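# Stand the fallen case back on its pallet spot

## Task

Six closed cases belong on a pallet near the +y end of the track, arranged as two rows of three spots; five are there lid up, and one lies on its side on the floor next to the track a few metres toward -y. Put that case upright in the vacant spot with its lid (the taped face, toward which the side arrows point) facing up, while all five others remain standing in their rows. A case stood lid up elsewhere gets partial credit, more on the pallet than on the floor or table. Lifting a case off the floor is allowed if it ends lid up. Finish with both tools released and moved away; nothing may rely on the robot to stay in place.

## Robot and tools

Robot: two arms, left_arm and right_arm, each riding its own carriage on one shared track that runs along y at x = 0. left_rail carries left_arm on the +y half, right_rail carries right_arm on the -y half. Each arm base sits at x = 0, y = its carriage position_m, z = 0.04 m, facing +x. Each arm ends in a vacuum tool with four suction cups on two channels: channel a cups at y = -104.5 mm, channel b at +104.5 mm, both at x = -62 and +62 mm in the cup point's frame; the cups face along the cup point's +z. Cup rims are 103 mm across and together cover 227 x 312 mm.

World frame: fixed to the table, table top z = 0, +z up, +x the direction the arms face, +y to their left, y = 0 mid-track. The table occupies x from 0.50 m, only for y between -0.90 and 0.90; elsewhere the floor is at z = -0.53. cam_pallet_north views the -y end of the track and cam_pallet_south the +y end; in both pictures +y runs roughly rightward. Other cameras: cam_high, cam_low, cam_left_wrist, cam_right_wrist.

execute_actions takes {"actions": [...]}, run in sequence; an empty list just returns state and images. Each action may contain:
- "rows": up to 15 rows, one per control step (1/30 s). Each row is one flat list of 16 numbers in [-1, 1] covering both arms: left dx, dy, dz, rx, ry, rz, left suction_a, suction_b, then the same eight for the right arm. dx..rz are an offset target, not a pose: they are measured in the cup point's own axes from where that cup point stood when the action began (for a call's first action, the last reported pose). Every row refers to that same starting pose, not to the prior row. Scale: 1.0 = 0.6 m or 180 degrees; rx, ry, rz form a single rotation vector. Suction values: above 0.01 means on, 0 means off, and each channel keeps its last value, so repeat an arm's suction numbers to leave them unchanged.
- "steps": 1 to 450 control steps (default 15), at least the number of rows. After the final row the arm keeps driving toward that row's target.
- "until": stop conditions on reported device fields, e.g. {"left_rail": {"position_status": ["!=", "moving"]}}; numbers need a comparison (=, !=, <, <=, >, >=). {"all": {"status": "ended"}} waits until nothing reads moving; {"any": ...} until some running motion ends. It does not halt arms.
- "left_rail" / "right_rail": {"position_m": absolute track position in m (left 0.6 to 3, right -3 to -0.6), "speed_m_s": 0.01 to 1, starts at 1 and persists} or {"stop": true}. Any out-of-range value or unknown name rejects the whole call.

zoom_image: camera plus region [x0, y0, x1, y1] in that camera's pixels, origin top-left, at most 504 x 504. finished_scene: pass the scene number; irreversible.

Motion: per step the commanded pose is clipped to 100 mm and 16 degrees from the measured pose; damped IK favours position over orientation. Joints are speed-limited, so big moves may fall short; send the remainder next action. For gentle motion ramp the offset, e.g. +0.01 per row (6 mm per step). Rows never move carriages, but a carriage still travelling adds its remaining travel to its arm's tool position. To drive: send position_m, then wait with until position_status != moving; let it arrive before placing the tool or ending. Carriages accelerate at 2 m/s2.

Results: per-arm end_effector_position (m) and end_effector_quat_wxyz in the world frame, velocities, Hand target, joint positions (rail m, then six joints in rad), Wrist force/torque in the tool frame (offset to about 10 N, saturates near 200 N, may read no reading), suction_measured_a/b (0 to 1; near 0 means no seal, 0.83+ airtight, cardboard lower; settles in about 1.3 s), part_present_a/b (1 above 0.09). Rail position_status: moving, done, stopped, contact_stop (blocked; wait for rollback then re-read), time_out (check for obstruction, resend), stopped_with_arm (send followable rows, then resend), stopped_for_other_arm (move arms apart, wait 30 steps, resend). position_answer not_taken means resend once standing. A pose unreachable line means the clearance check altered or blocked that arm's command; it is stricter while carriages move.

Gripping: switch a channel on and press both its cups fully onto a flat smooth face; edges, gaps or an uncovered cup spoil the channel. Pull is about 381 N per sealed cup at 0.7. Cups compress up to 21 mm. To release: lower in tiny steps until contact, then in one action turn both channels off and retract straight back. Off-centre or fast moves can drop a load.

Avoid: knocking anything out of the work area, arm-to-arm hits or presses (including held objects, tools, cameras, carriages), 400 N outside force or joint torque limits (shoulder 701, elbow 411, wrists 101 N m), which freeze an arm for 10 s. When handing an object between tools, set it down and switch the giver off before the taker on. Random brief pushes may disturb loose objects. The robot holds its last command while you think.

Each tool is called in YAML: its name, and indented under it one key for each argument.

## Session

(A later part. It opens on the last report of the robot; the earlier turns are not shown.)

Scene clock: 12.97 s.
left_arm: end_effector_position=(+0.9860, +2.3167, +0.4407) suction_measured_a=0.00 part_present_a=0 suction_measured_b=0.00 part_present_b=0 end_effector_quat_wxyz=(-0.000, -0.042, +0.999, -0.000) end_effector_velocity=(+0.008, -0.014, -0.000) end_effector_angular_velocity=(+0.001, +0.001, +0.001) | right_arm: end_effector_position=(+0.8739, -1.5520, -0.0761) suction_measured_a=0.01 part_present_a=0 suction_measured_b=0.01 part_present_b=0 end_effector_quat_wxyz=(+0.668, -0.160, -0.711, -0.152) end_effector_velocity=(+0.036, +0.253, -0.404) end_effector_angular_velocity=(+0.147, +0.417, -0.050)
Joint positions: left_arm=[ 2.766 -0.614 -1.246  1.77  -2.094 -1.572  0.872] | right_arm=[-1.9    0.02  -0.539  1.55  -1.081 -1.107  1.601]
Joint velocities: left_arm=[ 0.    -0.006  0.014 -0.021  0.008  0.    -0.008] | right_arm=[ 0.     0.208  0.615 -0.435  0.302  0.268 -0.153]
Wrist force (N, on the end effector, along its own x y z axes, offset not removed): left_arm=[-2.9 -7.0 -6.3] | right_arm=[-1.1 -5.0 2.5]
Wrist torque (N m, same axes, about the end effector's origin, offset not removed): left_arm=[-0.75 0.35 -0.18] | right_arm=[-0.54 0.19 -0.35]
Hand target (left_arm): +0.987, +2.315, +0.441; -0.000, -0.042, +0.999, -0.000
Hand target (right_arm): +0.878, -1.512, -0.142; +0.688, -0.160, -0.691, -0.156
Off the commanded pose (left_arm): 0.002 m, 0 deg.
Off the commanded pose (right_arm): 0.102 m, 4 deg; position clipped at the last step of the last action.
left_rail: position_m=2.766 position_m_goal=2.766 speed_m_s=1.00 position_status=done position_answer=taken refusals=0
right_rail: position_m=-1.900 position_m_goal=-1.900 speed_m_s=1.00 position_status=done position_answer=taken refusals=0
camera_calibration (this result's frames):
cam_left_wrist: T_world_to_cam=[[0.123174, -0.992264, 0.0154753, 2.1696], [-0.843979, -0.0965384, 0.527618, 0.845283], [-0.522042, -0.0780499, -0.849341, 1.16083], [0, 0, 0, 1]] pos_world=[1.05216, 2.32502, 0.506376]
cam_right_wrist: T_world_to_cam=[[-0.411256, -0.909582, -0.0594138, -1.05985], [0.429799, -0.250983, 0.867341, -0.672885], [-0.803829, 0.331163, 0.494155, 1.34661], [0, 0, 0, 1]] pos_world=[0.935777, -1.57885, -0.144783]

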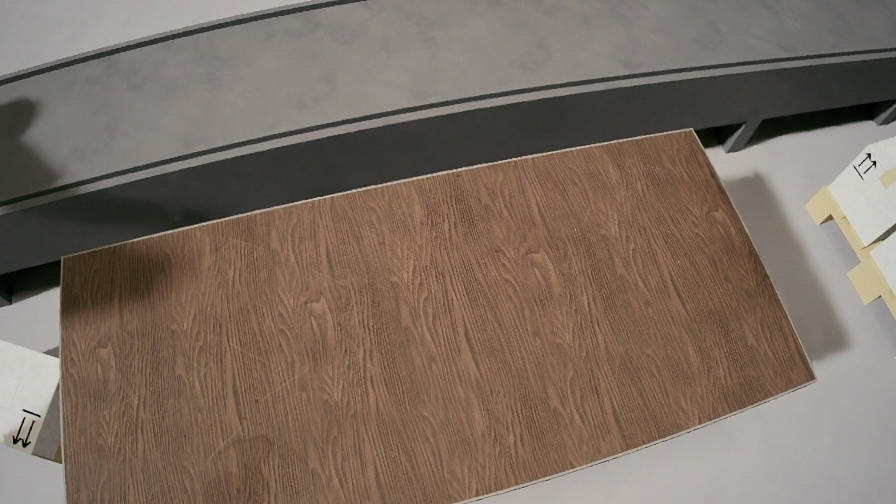

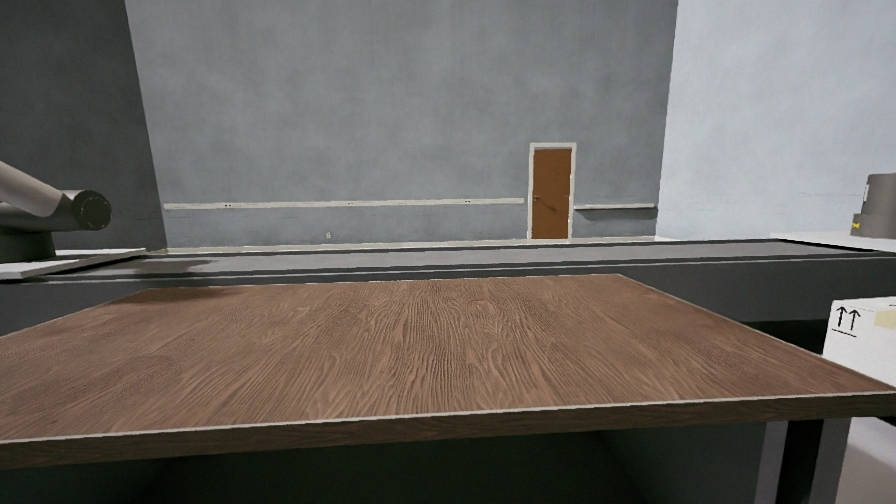

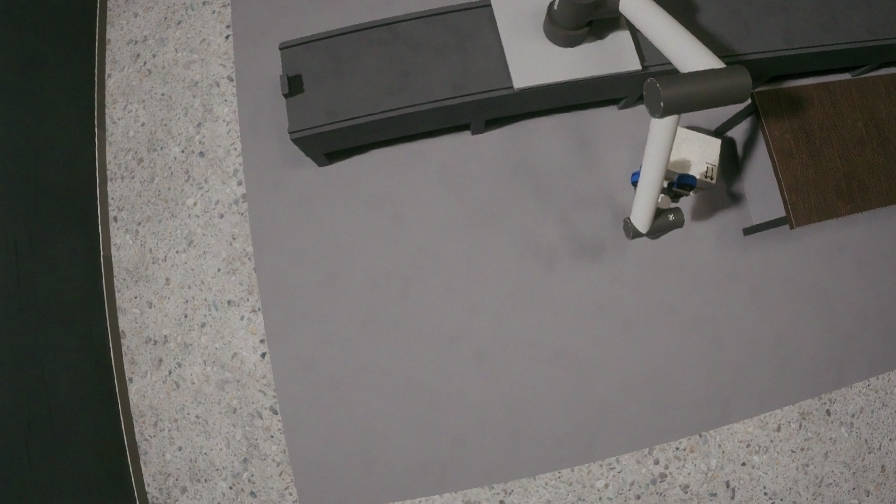

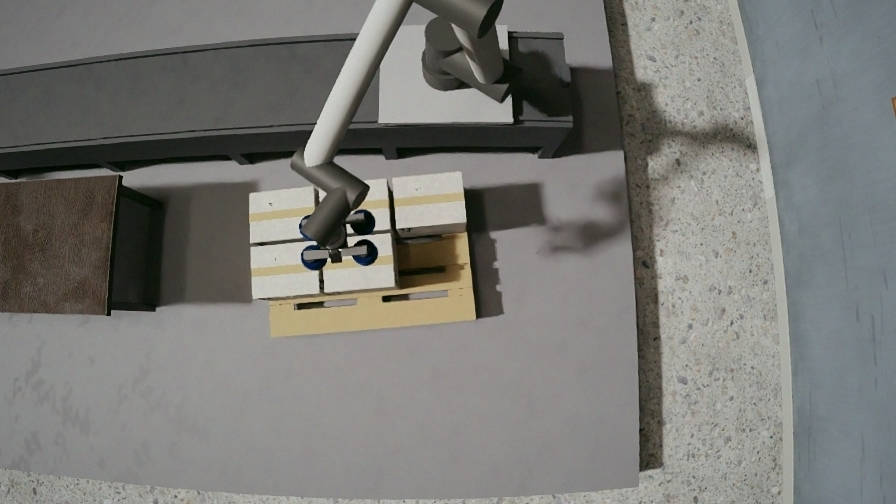

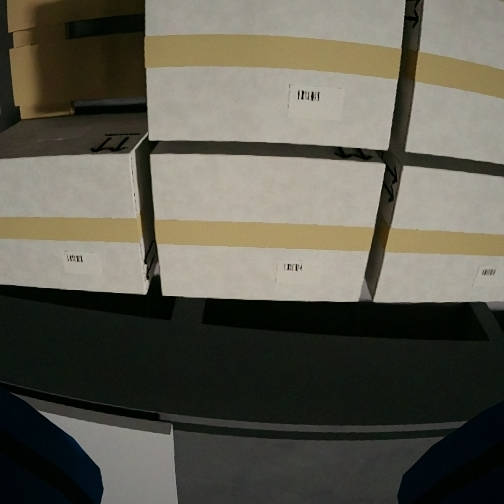

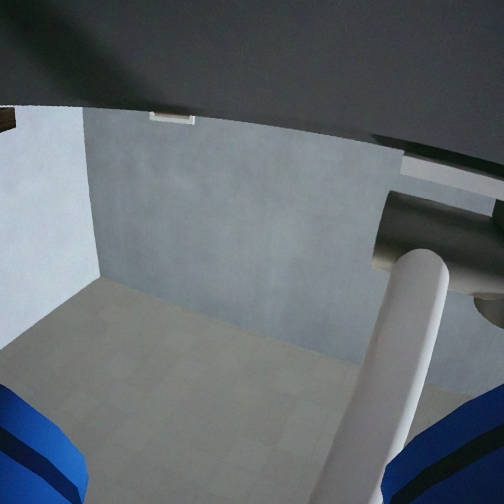

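execute_actions:
  actions: []

Scene clock: 13.10 s.
left_arm: end_effector_position=(+0.9866, +2.3156, +0.4406) suction_measured_a=0.00 part_present_a=0 suction_measured_b=0.00 part_present_b=0 end_effector_quat_wxyz=(-0.000, -0.042, +0.999, -0.000) end_effector_velocity=(+0.003, -0.005, -0.000) end_effector_angular_velocity=(+0.000, +0.000, +0.000) | right_arm: end_effector_position=(+0.8773, -1.5261, -0.1182) suction_measured_a=0.01 part_present_a=0 suction_measured_b=0.01 part_present_b=0 end_effector_quat_wxyz=(+0.681, -0.160, -0.698, -0.154) end_effector_velocity=(+0.009, +0.116, -0.193) end_effector_angular_velocity=(+0.051, +0.153, -0.015)
Joint positions: left_arm=[ 2.766 -0.615 -1.245  1.768 -2.093 -1.572  0.871] | right_arm=[-1.9    0.042 -0.477  1.505 -1.056 -1.081  1.586]
Joint velocities: left_arm=[ 0.    -0.002  0.005 -0.007  0.003  0.    -0.003] | right_arm=[ 0.     0.097  0.274 -0.198  0.104  0.114 -0.061]
Wrist force (N, on the end effector, along its own x y z axes, offset not removed): left_arm=[-3.6 -4.5 -4.5] | right_arm=[-7.2 -2.0 2.7]
Wrist torque (N m, same axes, about the end effector's origin, offset not removed): left_arm=[-0.46 0.61 -0.16] | right_arm=[-0.09 0.84 -0.36]
Hand target (left_arm): +0.987, +2.315, +0.441; -0.000, -0.042, +0.999, -0.000
Hand target (right_arm): +0.878, -1.512, -0.142; +0.688, -0.160, -0.691, -0.156
Off the commanded pose (left_arm): 0.001 m, 0 deg.
Off the commanded pose (right_arm): 0.053 m, 2 deg; position clipped at the last step of the last action.
left_rail: position_m=2.766 position_m_goal=2.766 speed_m_s=1.00 position_status=done position_answer=taken refusals=0
right_rail: position_m=-1.900 position_m_goal=-1.900 speed_m_s=1.00 position_status=done position_answer=taken refusals=0
camera_calibration (this result's frames):
cam_left_wrist: T_world_to_cam=[[0.123265, -0.992255, 0.0153717, 2.16829], [-0.84392, -0.0966627, 0.527688, 0.845955], [-0.522115, -0.0780178, -0.849299, 1.16105], [0, 0, 0, 1]] pos_world=[1.05285, 2.32385, 0.50635]
cam_right_wrist: T_world_to_cam=[[-0.416827, -0.907253, -0.0561014, -1.02861], [0.459595, -0.2636, 0.848108, -0.678964], [-0.784237, 0.327731, 0.526844, 1.343], [0, 0, 0, 1]] pos_world=[0.936522, -1.55233, -0.189422]

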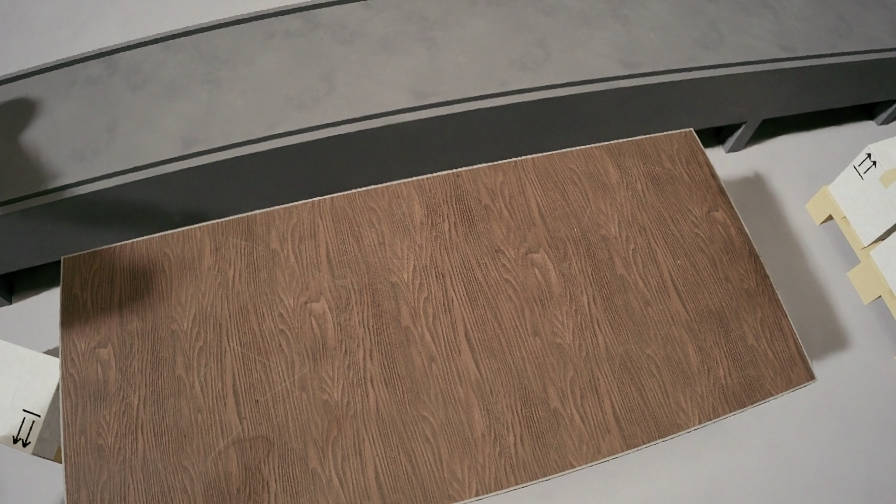

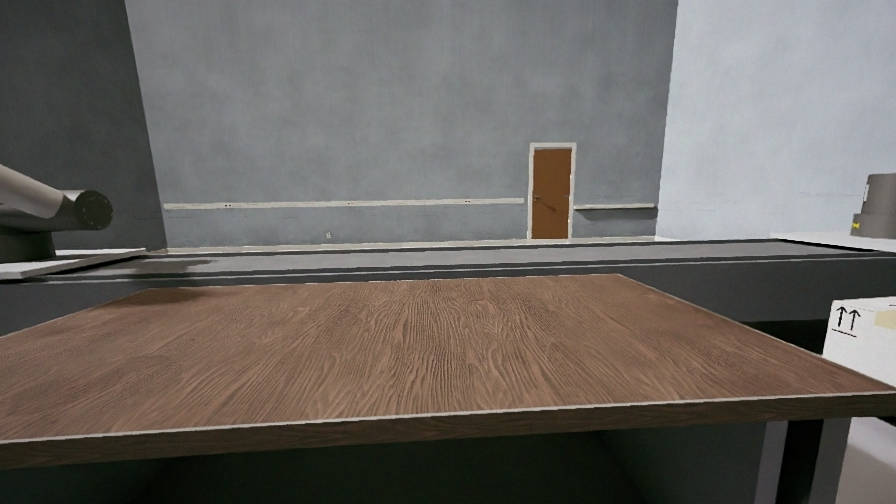

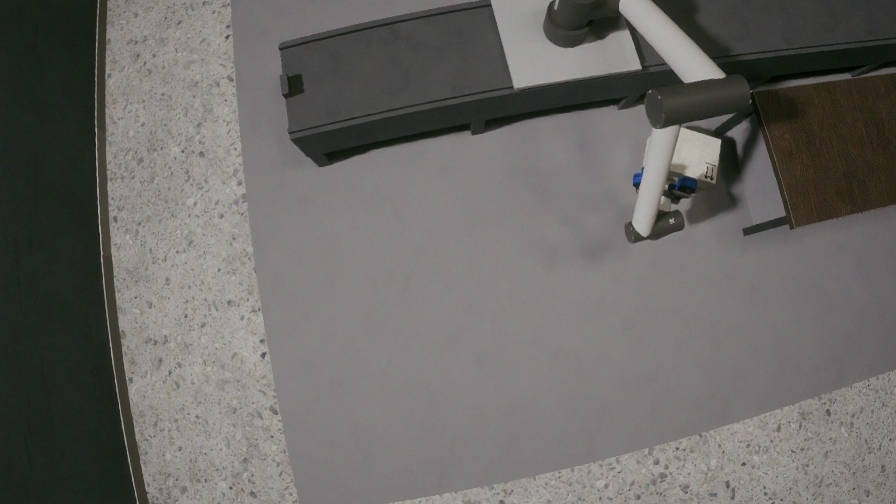

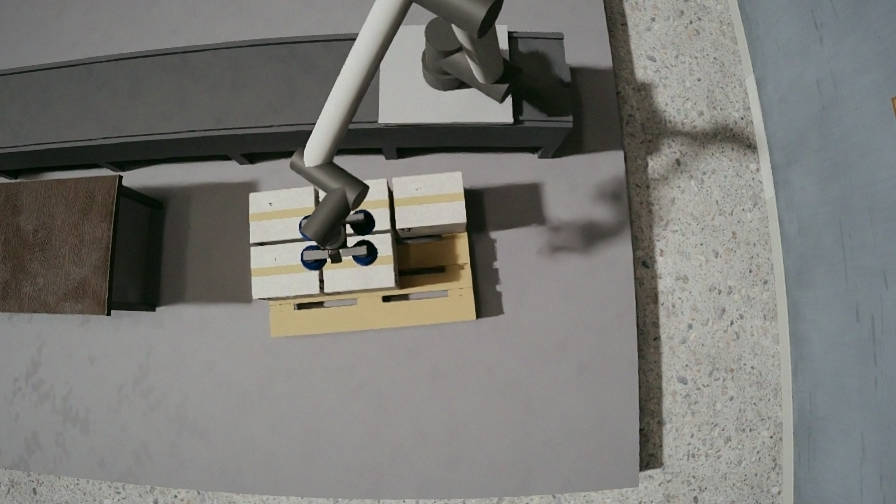

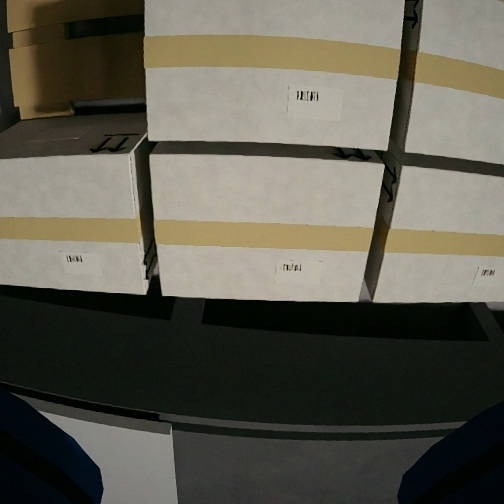

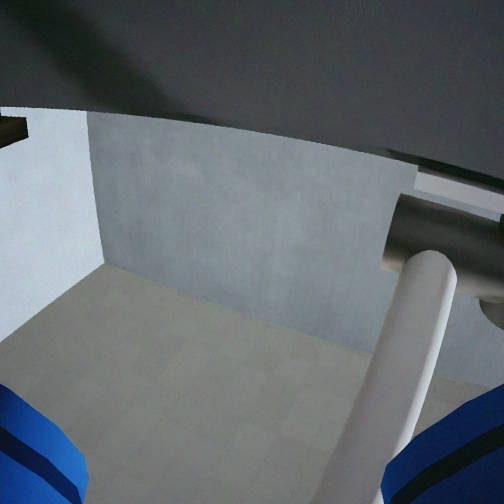

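zoom_image:
  camera: "cam_left_wrist"
  region: [90, 100, 190, 200]

zoom_image:
  camera: "cam_left_wrist"
  region: [340, 110, 440, 210]

Region (90, 100, 190, 200) of cam_left_wrist's 504x504 image, scaled by 5.040, with more detail than that image has.

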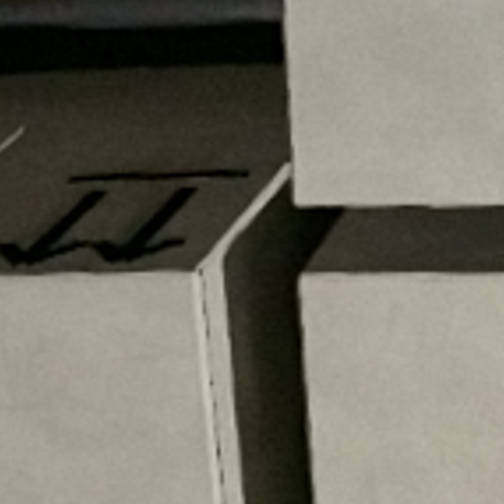

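Region (340, 110, 440, 210) of cam_left_wrist's 504x504 image, scaled by 5.040, with more detail than that image has.

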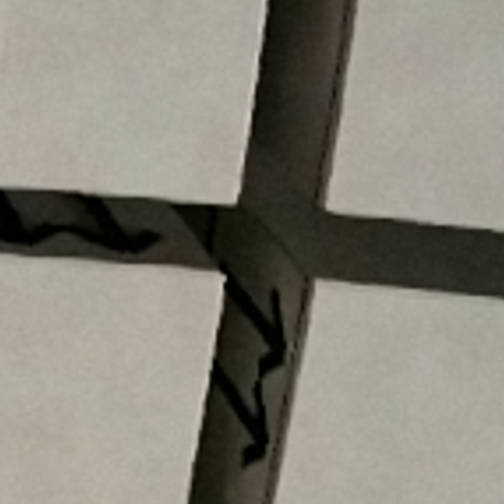

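execute_actions:
  actions: []

Scene clock: 15.20 s.
left_arm: end_effector_position=(+0.9870, +2.3149, +0.4406) suction_measured_a=0.00 part_present_a=0 suction_measured_b=0.00 part_present_b=0 end_effector_quat_wxyz=(-0.000, -0.042, +0.999, -0.000) end_effector_velocity=(-0.000, -0.000, +0.000) end_effector_angular_velocity=(+0.000, -0.000, +0.000) | right_arm: end_effector_position=(+0.8783, -1.5119, -0.1417) suction_measured_a=0.01 part_present_a=0 suction_measured_b=0.01 part_present_b=0 end_effector_quat_wxyz=(+0.688, -0.160, -0.691, -0.156) end_effector_velocity=(-0.000, +0.000, -0.000) end_effector_angular_velocity=(-0.000, +0.000, -0.000)
Joint positions: left_arm=[ 2.766 -0.615 -1.245  1.767 -2.093 -1.571  0.871] | right_arm=[-1.9    0.054 -0.444  1.481 -1.044 -1.067  1.579]
Joint velocities: left_arm=[ 0. -0. -0. -0.  0.  0. -0.] | right_arm=[ 0.  0.  0.  0. -0.  0.  0.]
Wrist force (N, on the end effector, along its own x y z axes, offset not removed): left_arm=[4.8 -2.6 -5.8] | right_arm=[-1.0 -4.2 1.1]
Wrist torque (N m, same axes, about the end effector's origin, offset not removed): left_arm=[-0.39 -0.65 0.07] | right_arm=[-0.29 0.24 -0.30]
Hand target (left_arm): +0.987, +2.315, +0.441; -0.000, -0.042, +0.999, -0.000
Hand target (right_arm): +0.878, -1.512, -0.142; +0.688, -0.160, -0.691, -0.156
Off the commanded pose (left_arm): 0.000 m, 0 deg.
Off the commanded pose (right_arm): 0.026 m, 1 deg; position clipped at the last step of the last action.
left_rail: position_m=2.766 position_m_goal=2.766 speed_m_s=1.00 position_status=done position_answer=taken refusals=0
right_rail: position_m=-1.900 position_m_goal=-1.900 speed_m_s=1.00 position_status=done position_answer=taken refusals=0
camera_calibration (this result's frames):
cam_left_wrist: T_world_to_cam=[[0.123284, -0.992253, 0.0153088, 2.16762], [-0.843887, -0.0967078, 0.527733, 0.846269], [-0.522164, -0.0779798, -0.849272, 1.16111], [0, 0, 0, 1]] pos_world=[1.05321, 2.32321, 0.506311]
cam_right_wrist: T_world_to_cam=[[-0.419851, -0.905989, -0.0539323, -1.01177], [0.474414, -0.269734, 0.837959, -0.679491], [-0.773729, 0.326232, 0.543062, 1.34233], [0, 0, 0, 1]] pos_world=[0.936166, -1.53785, -0.214152]

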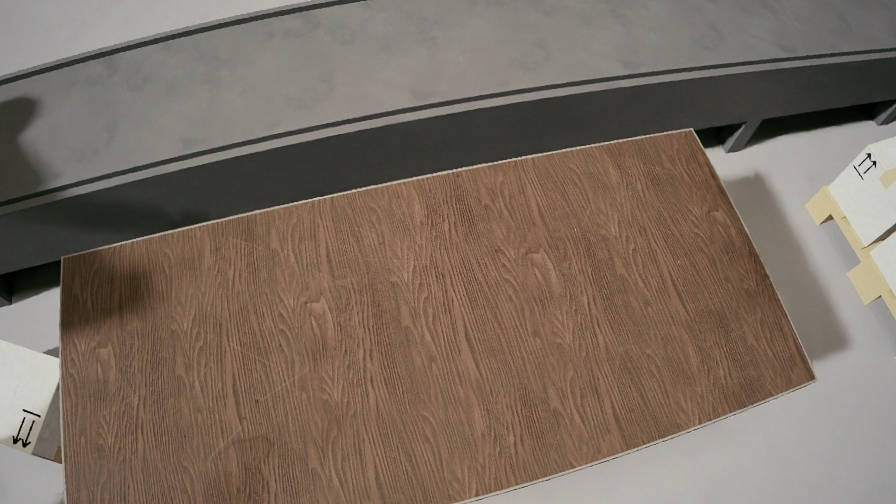

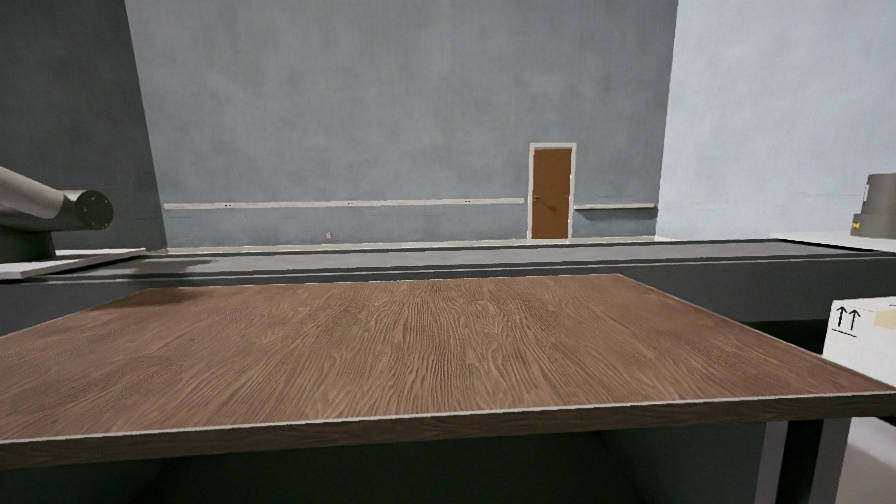

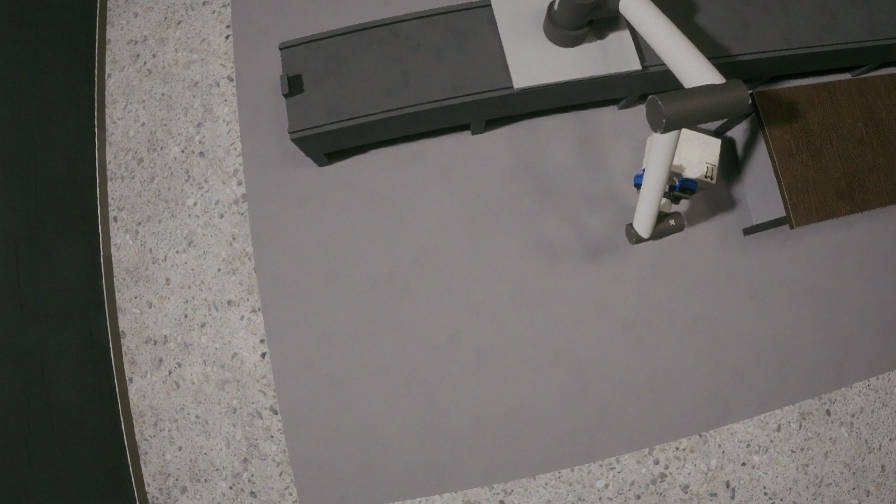

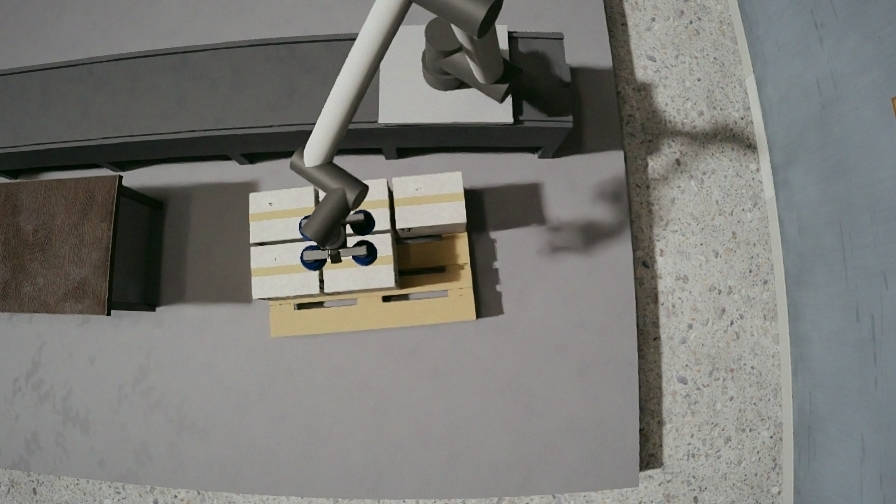

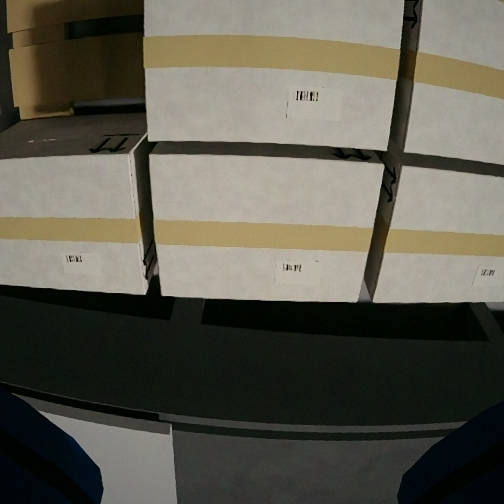

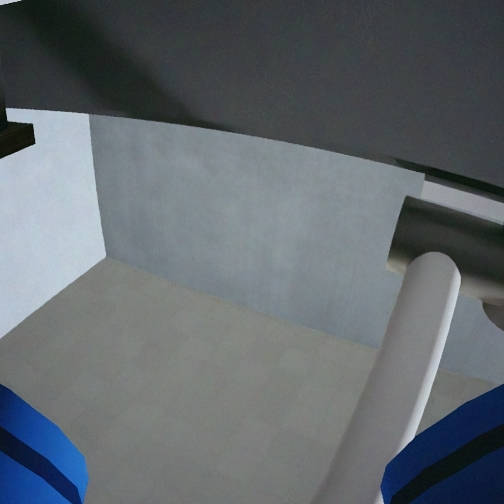

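execute_actions:
  actions:
    - {"left_rail": {"position_m": 1.6}, "rows": [[0,0,0,0,0,0,0,0,-0.0029,0.0019,0.0007,0,0,0,0,0],[0,0,0,0,0,0,0,0,-0.0098,0.0065,0.0023,0,0,0,0,0],[0,0,0,0,0,0,0,0,-0.0196,0.0131,0.0046,0,0.0001,-0.0001,0,0],[0,0,0,0,0,0,0,0,-0.0347,0.0231,0.0081,0.0001,0.0001,-0.0001,0,0],[0,0,0,0,0,0,0,0,-0.0544,0.0362,0.0127,0.0001,0.0002,-0.0002,0,0],[0,0,0,0,0,0,0,0,-0.0789,0.0525,0.0185,0.0001,0.0003,-0.0003,0,0],[0,0,0,0,0,0,0,0,-0.1087,0.0724,0.0255,0.0002,0.0005,-0.0004,0,0],[0,0,0,0,0,0,0,0,-0.1431,0.0952,0.0335,0.0002,0.0006,-0.0005,0,0],[0,0,0,0,0,0,0,0,-0.1827,0.1216,0.0428,0.0003,0.0008,-0.0007,0,0],[0,0,0,0,0,0,0,0,-0.2273,0.1513,0.0533,0.0003,0.0009,-0.0008,0,0],[0,0,0,0,0,0,0,0,-0.2768,0.1842,0.0649,0.0004,0.0012,-0.0010,0,0],[0,0,0,0,0,0,0,0,-0.3311,0.2204,0.0776,0.0005,0.0014,-0.0012,0,0],[0,0,0,0,0,0,0,0,-0.3884,0.2585,0.0910,0.0006,0.0016,-0.0014,0,0],[0,0,0,0,0,0,0,0,-0.4088,0.2721,0.0958,0.0006,0.0017,-0.0015,0,0]], "steps": 22}

Scene clock: 19.30 s.
left_arm: end_effector_position=(+0.9870, +1.8608, +0.4406) suction_measured_a=0.00 part_present_a=0 suction_measured_b=0.00 part_present_b=0 end_effector_quat_wxyz=(-0.000, -0.042, +0.999, -0.000) end_effector_velocity=(-0.000, -1.000, -0.000) end_effector_angular_velocity=(+0.000, +0.000, -0.000) | right_arm: end_effector_position=(+0.8872, -1.3714, -0.3454) suction_measured_a=0.01 part_present_a=0 suction_measured_b=0.01 part_present_b=0 end_effector_quat_wxyz=(+0.689, -0.158, -0.690, -0.157) end_effector_velocity=(+0.041, +0.205, -0.306) end_effector_angular_velocity=(+0.000, +0.002, +0.002)
Joint positions: left_arm=[ 2.312 -0.615 -1.245  1.767 -2.093 -1.571  0.871] | right_arm=[-1.9    0.172 -0.204  1.267 -1.066 -0.949  1.574]
Joint velocities: left_arm=[-1. -0.  0. -0.  0.  0. -0.] | right_arm=[ 0.     0.163  0.39  -0.454  0.065  0.161 -0.   ]
Wrist force (N, on the end effector, along its own x y z axes, offset not removed): left_arm=[1.6 -3.8 -6.8] | right_arm=[-7.2 -2.7 5.0]
Wrist torque (N m, same axes, about the end effector's origin, offset not removed): left_arm=[-0.55 -0.45 -0.16] | right_arm=[-0.17 0.86 -0.35]
Hand target (left_arm): +0.987, +1.815, +0.441; -0.000, -0.042, +0.999, -0.000
Hand target (right_arm): +0.894, -1.345, -0.385; +0.688, -0.158, -0.690, -0.157
Off the commanded pose (left_arm): 0.000 m, 0 deg.
Off the commanded pose (right_arm): 0.053 m, 0 deg.
left_rail: position_m=2.312 position_m_goal=1.600 speed_m_s=1.00 position_status=moving position_answer=taken refusals=0
right_rail: position_m=-1.900 position_m_goal=-1.900 speed_m_s=1.00 position_status=done position_answer=taken refusals=0
camera_calibration (this result's frames):
cam_left_wrist: T_world_to_cam=[[0.123276, -0.992255, 0.0152778, 1.71708], [-0.843889, -0.0967181, 0.527729, 0.80238], [-0.522164, -0.0779492, -0.849276, 1.12564], [0, 0, 0, 1]] pos_world=[1.05321, 1.86913, 0.506308]
cam_right_wrist: T_world_to_cam=[[-0.418724, -0.906274, -0.0577758, -0.894439], [0.475754, -0.273114, 0.836102, -0.481614], [-0.773517, 0.322609, 0.545523, 1.40971], [0, 0, 0, 1]] pos_world=[0.945044, -1.39693, -0.41803]

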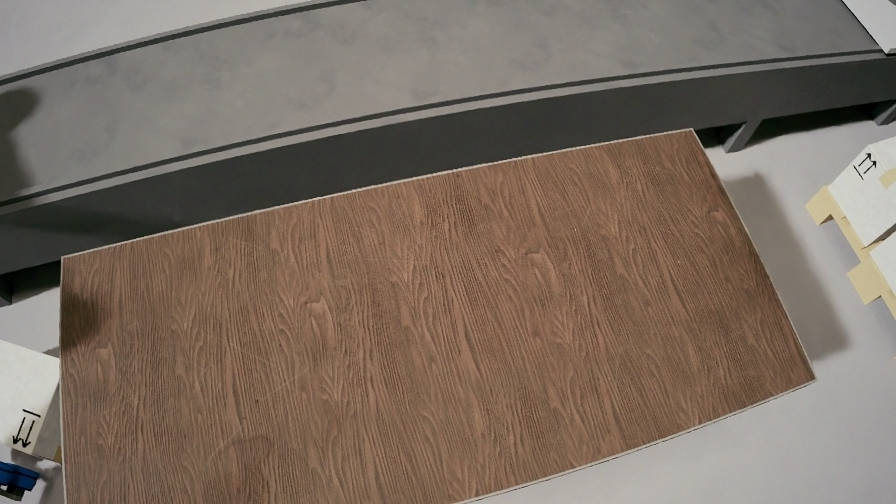

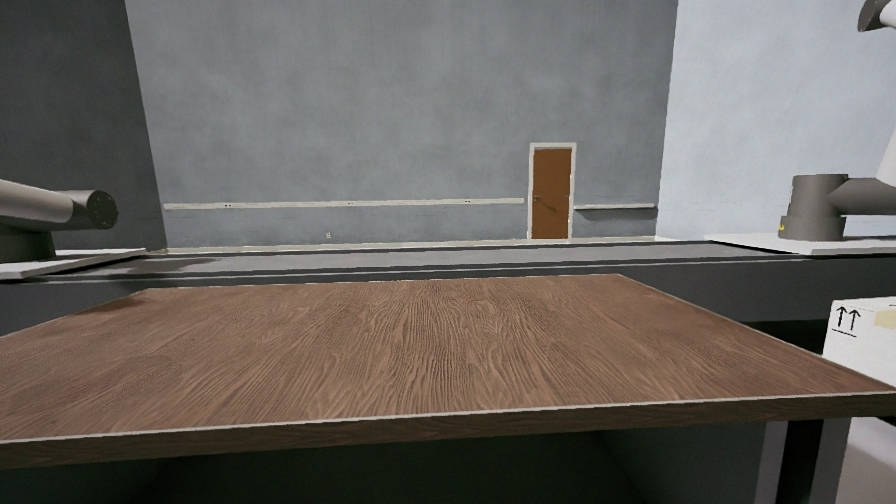

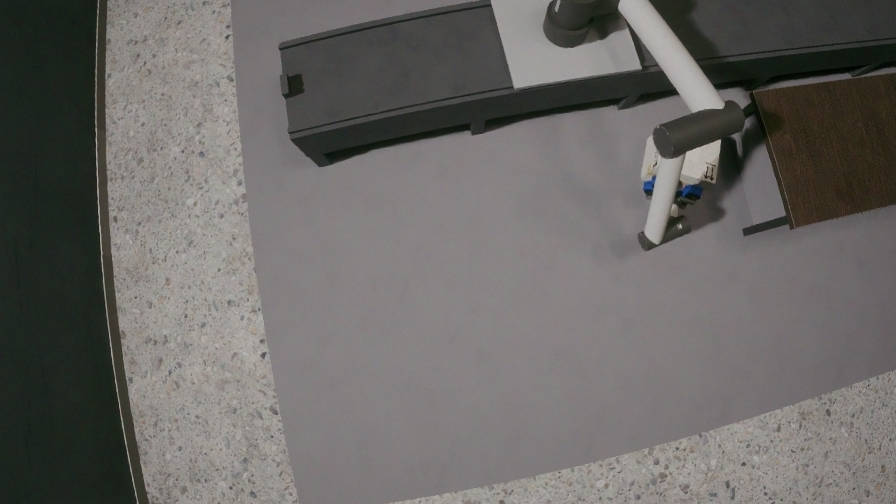

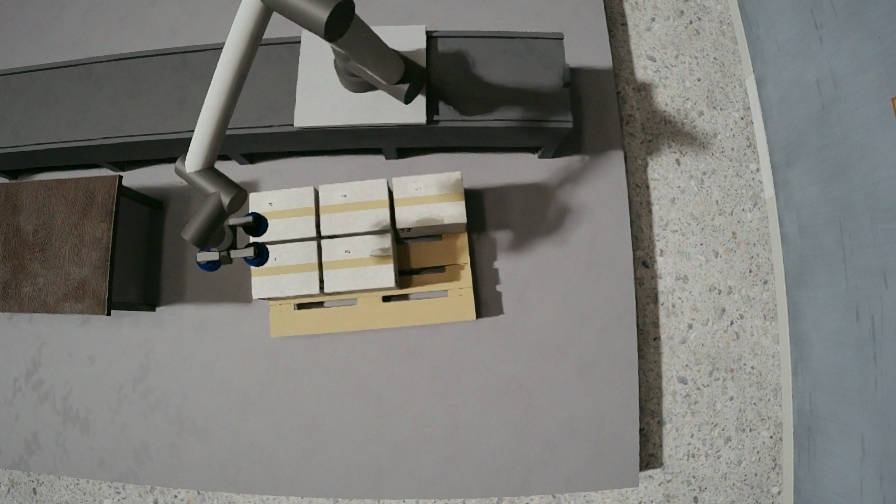

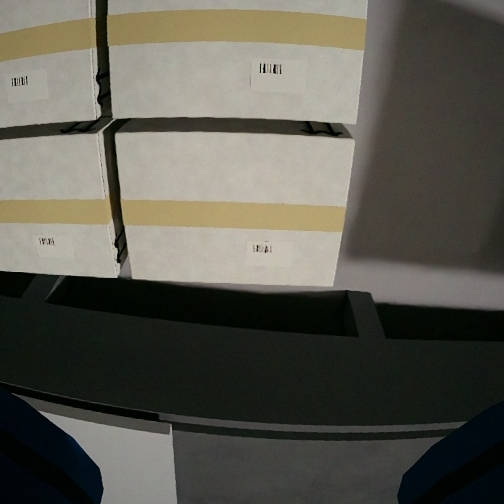

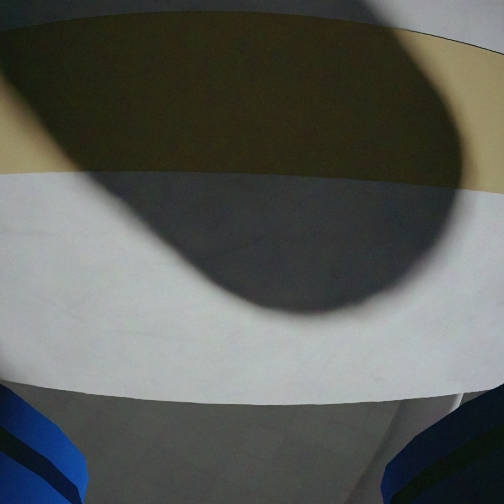

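execute_actions:
  actions: []

Scene clock: 19.57 s.
left_arm: end_effector_position=(+0.9870, +1.5942, +0.4406) suction_measured_a=0.00 part_present_a=0 suction_measured_b=0.00 part_present_b=0 end_effector_quat_wxyz=(-0.000, -0.042, +0.999, -0.000) end_effector_velocity=(-0.000, -1.000, -0.000) end_effector_angular_velocity=(+0.000, +0.000, -0.000) | right_arm: end_effector_position=(+0.8933, -1.3477, -0.3803) suction_measured_a=0.01 part_present_a=0 suction_measured_b=0.01 part_present_b=0 end_effector_quat_wxyz=(+0.688, -0.158, -0.690, -0.157) end_effector_velocity=(+0.006, +0.025, -0.036) end_effector_angular_velocity=(+0.001, -0.001, -0.000)
Joint positions: left_arm=[ 2.046 -0.615 -1.245  1.767 -2.093 -1.571  0.871] | right_arm=[-1.9    0.191 -0.159  1.211 -1.055 -0.931  1.573]
Joint velocities: left_arm=[-1. -0.  0. -0.  0.  0. -0.] | right_arm=[ 0.     0.019  0.048 -0.061  0.012  0.02  -0.   ]
Wrist force (N, on the end effector, along its own x y z axes, offset not removed): left_arm=[-5.3 -6.7 -7.4] | right_arm=[-3.1 -2.3 0.6]
Wrist torque (N m, same axes, about the end effector's origin, offset not removed): left_arm=[-0.72 0.58 0.18] | right_arm=[-0.11 0.35 -0.36]
Hand target (left_arm): +0.987, +1.548, +0.441; -0.000, -0.042, +0.999, -0.000
Hand target (right_arm): +0.894, -1.345, -0.385; +0.688, -0.158, -0.690, -0.157
Off the commanded pose (left_arm): 0.000 m, 0 deg.
Off the commanded pose (right_arm): 0.011 m, 0 deg.
left_rail: position_m=2.046 position_m_goal=1.600 speed_m_s=1.00 position_status=moving position_answer=taken refusals=0
right_rail: position_m=-1.900 position_m_goal=-1.900 speed_m_s=1.00 position_status=done position_answer=taken refusals=0
camera_calibration (this result's frames):
cam_left_wrist: T_world_to_cam=[[0.123276, -0.992255, 0.0152779, 1.45248], [-0.843889, -0.0967177, 0.527729, 0.776588], [-0.522164, -0.0779491, -0.849276, 1.10486], [0, 0, 0, 1]] pos_world=[1.05321, 1.60246, 0.506308]
cam_right_wrist: T_world_to_cam=[[-0.418804, -0.906211, -0.0581823, -0.872405], [0.475503, -0.273436, 0.83614, -0.449054], [-0.773628, 0.322513, 0.545422, 1.42575], [0, 0, 0, 1]] pos_world=[0.951156, -1.37319, -0.452919]

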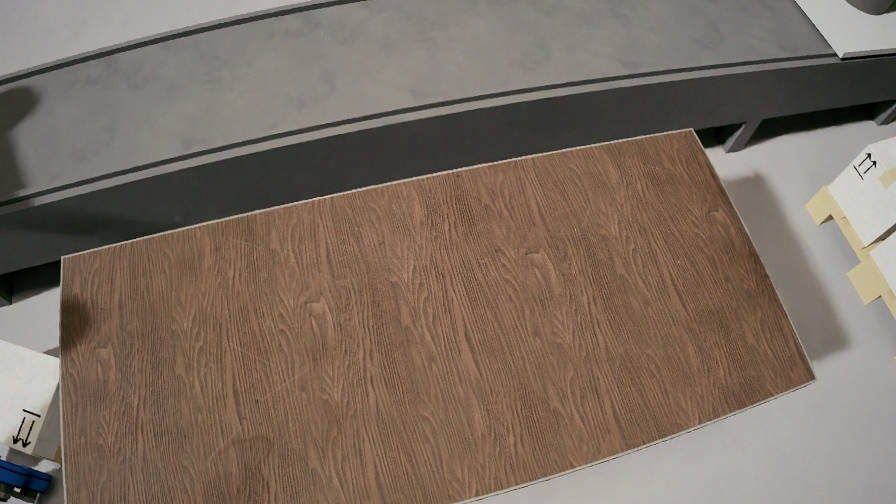

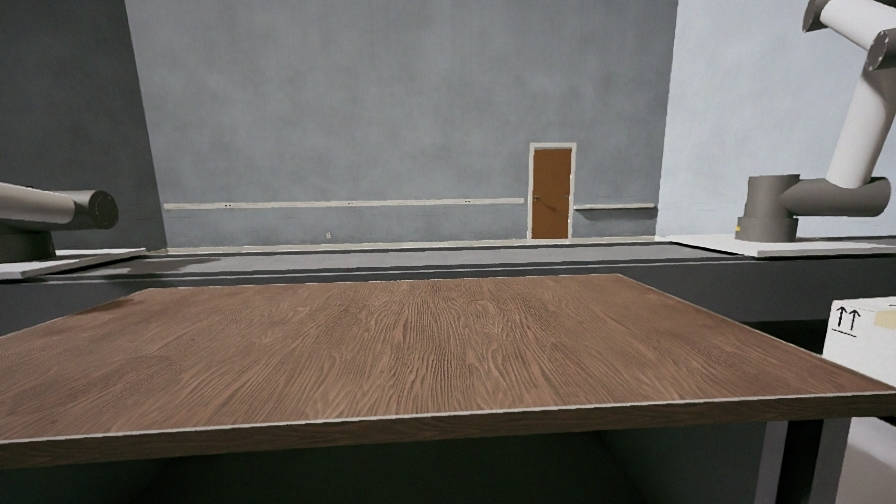

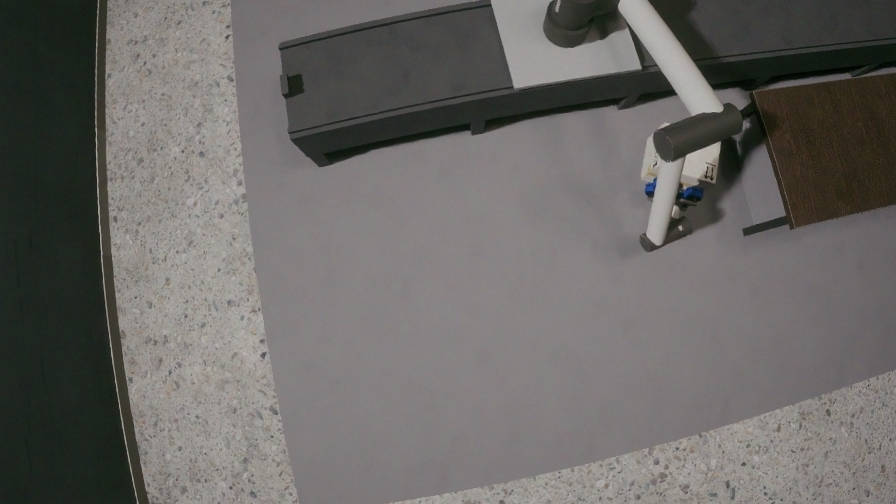

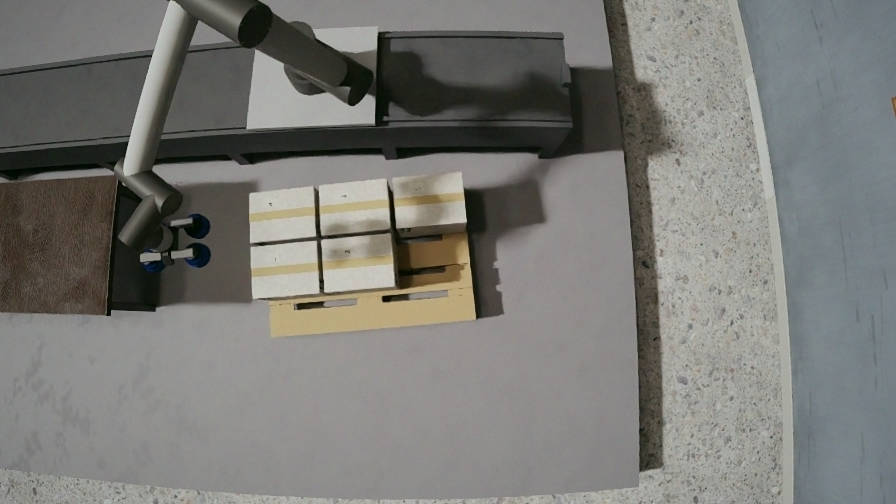

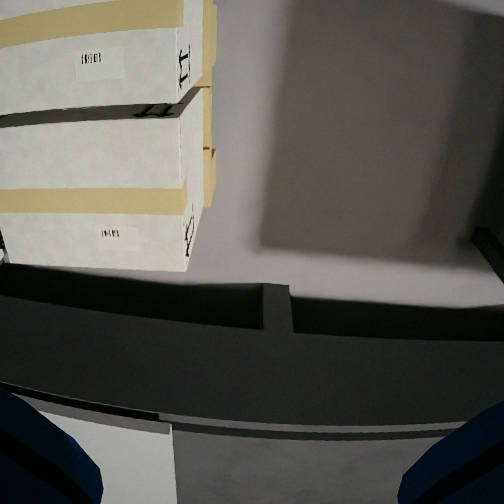

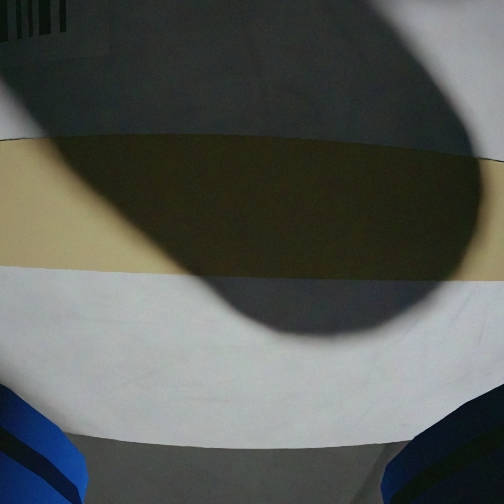

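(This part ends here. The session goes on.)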